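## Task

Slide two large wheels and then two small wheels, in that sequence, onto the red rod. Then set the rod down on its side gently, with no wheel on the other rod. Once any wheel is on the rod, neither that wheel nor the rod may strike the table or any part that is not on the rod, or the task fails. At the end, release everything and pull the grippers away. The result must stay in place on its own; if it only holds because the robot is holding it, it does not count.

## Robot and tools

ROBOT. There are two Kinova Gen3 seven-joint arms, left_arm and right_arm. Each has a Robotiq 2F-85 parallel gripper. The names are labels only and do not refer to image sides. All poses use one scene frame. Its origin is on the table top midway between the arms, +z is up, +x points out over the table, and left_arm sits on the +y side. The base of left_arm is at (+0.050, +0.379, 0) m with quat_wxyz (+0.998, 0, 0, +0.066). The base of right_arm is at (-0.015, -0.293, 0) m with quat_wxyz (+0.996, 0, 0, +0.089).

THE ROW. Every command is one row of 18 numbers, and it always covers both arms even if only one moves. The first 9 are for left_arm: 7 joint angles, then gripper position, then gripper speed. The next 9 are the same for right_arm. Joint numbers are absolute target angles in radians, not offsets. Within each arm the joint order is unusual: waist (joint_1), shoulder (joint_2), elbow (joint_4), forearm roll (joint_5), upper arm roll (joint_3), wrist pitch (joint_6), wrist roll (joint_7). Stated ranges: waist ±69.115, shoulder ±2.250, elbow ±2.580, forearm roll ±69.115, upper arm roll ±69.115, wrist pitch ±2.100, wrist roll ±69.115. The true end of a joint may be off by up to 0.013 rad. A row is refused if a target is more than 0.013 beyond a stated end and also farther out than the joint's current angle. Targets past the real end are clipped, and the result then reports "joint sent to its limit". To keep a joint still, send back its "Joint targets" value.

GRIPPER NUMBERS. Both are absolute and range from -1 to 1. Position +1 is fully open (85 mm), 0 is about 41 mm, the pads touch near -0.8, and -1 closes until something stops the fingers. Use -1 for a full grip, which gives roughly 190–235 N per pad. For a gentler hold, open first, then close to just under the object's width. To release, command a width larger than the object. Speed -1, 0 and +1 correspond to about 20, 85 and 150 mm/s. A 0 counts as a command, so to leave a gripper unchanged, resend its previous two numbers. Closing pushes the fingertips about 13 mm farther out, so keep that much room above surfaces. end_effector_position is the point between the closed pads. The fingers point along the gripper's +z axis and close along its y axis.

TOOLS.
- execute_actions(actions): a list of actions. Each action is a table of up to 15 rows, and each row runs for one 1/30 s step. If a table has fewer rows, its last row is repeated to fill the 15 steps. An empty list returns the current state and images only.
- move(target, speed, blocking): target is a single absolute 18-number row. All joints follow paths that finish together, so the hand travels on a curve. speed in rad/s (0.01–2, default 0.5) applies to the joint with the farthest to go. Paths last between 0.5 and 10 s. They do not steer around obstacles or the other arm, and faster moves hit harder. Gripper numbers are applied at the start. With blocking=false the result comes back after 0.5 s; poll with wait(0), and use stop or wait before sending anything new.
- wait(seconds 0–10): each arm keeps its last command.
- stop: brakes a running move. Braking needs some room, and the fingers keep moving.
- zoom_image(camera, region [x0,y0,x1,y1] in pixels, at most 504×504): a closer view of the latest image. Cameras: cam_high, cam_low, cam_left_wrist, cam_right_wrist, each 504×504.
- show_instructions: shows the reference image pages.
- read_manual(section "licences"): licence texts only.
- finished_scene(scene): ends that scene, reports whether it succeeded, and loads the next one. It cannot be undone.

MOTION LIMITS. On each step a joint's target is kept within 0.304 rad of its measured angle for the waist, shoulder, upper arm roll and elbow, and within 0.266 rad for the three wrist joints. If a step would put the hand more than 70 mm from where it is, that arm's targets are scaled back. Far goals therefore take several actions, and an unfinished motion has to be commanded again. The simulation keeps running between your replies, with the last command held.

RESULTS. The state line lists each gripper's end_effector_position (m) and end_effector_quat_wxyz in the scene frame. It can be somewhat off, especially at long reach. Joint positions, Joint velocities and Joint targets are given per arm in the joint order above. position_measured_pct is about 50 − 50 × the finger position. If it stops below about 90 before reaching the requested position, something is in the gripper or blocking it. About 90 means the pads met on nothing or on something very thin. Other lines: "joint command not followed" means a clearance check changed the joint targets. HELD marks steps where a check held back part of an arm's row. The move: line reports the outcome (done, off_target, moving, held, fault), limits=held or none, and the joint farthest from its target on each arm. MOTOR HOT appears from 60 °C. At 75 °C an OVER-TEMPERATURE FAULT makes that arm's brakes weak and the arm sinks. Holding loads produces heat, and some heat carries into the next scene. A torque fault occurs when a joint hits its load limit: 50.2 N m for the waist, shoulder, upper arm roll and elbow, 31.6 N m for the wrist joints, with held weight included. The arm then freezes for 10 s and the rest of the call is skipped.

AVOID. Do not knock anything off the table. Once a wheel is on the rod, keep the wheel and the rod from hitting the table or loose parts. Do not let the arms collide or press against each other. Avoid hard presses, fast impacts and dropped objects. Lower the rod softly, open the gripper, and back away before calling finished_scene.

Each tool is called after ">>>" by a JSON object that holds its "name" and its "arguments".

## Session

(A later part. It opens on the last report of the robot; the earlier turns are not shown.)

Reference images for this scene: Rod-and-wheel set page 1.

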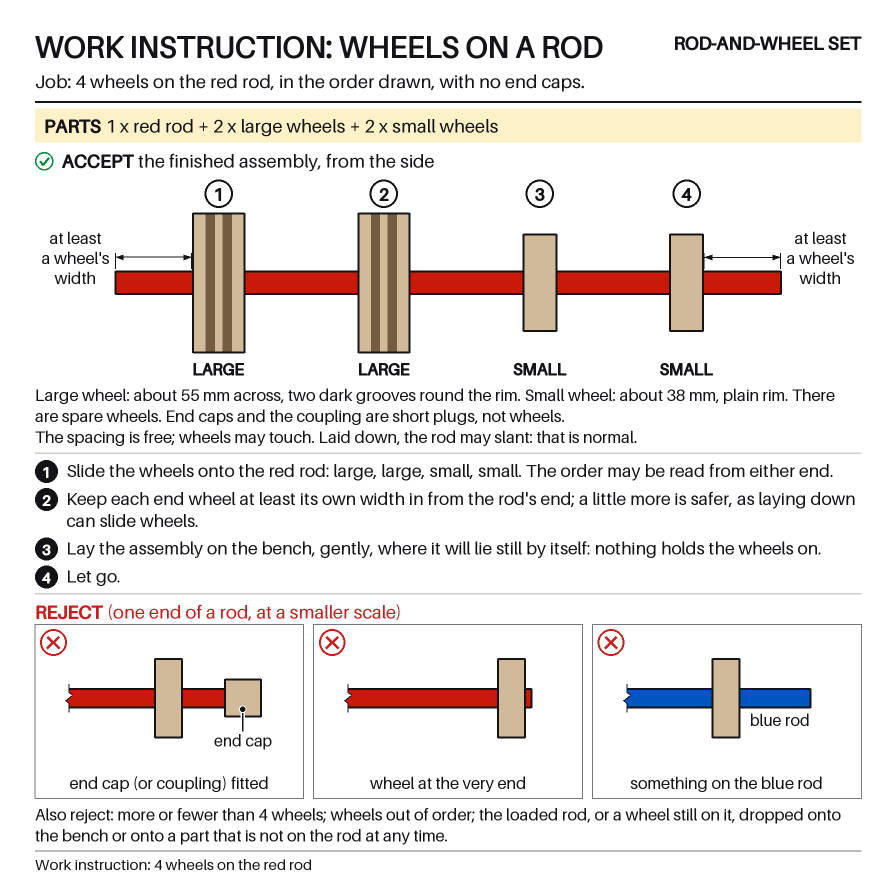

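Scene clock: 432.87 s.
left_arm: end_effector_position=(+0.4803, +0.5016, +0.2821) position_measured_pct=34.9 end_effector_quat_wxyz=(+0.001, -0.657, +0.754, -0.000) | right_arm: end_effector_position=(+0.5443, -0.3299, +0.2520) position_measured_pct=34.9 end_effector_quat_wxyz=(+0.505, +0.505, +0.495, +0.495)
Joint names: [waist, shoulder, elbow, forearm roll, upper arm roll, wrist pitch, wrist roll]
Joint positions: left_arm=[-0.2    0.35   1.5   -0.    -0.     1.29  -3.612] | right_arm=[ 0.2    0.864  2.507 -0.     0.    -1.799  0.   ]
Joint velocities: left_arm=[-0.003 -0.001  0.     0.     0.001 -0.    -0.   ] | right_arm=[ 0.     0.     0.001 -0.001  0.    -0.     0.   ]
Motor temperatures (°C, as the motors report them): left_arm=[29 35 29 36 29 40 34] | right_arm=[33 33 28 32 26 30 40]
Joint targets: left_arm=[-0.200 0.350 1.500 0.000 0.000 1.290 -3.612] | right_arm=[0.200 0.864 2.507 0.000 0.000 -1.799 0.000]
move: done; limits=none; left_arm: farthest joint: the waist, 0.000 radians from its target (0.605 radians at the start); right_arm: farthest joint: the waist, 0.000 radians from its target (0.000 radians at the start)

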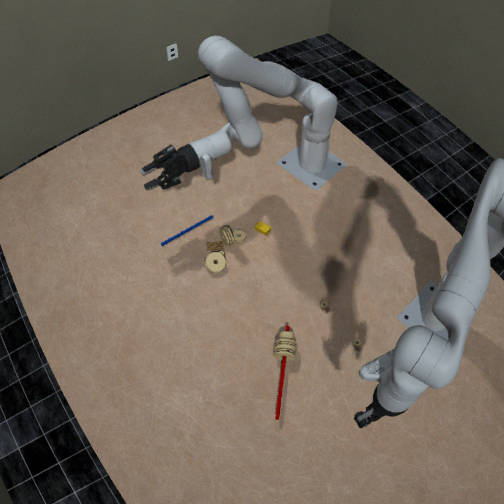

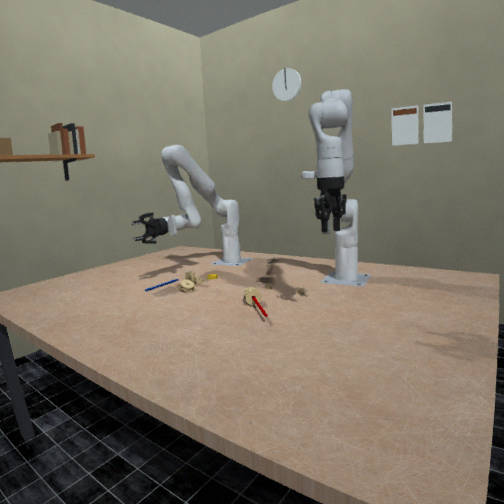

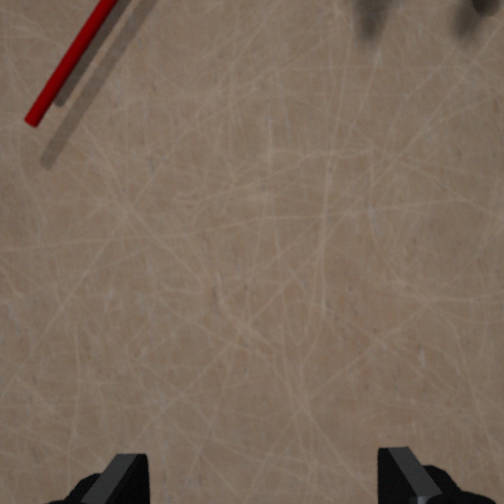

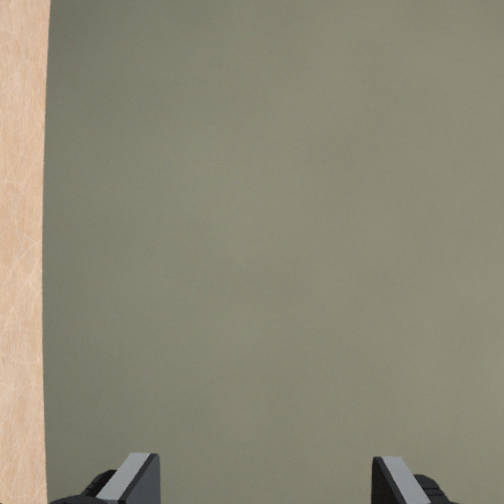

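>>> {"name": "zoom_image", "arguments": {"camera": "cam_high", "region": [240,310,340,430]}}

Region (240, 310, 340, 430) of cam_high's 504x504 image, scaled by 4.200, with more detail than that image has.

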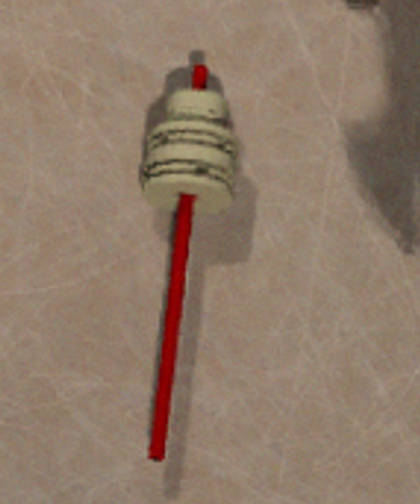

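>>> {"name": "finished_scene", "arguments": {"scene": 2}}

The scene is finished: the task was done.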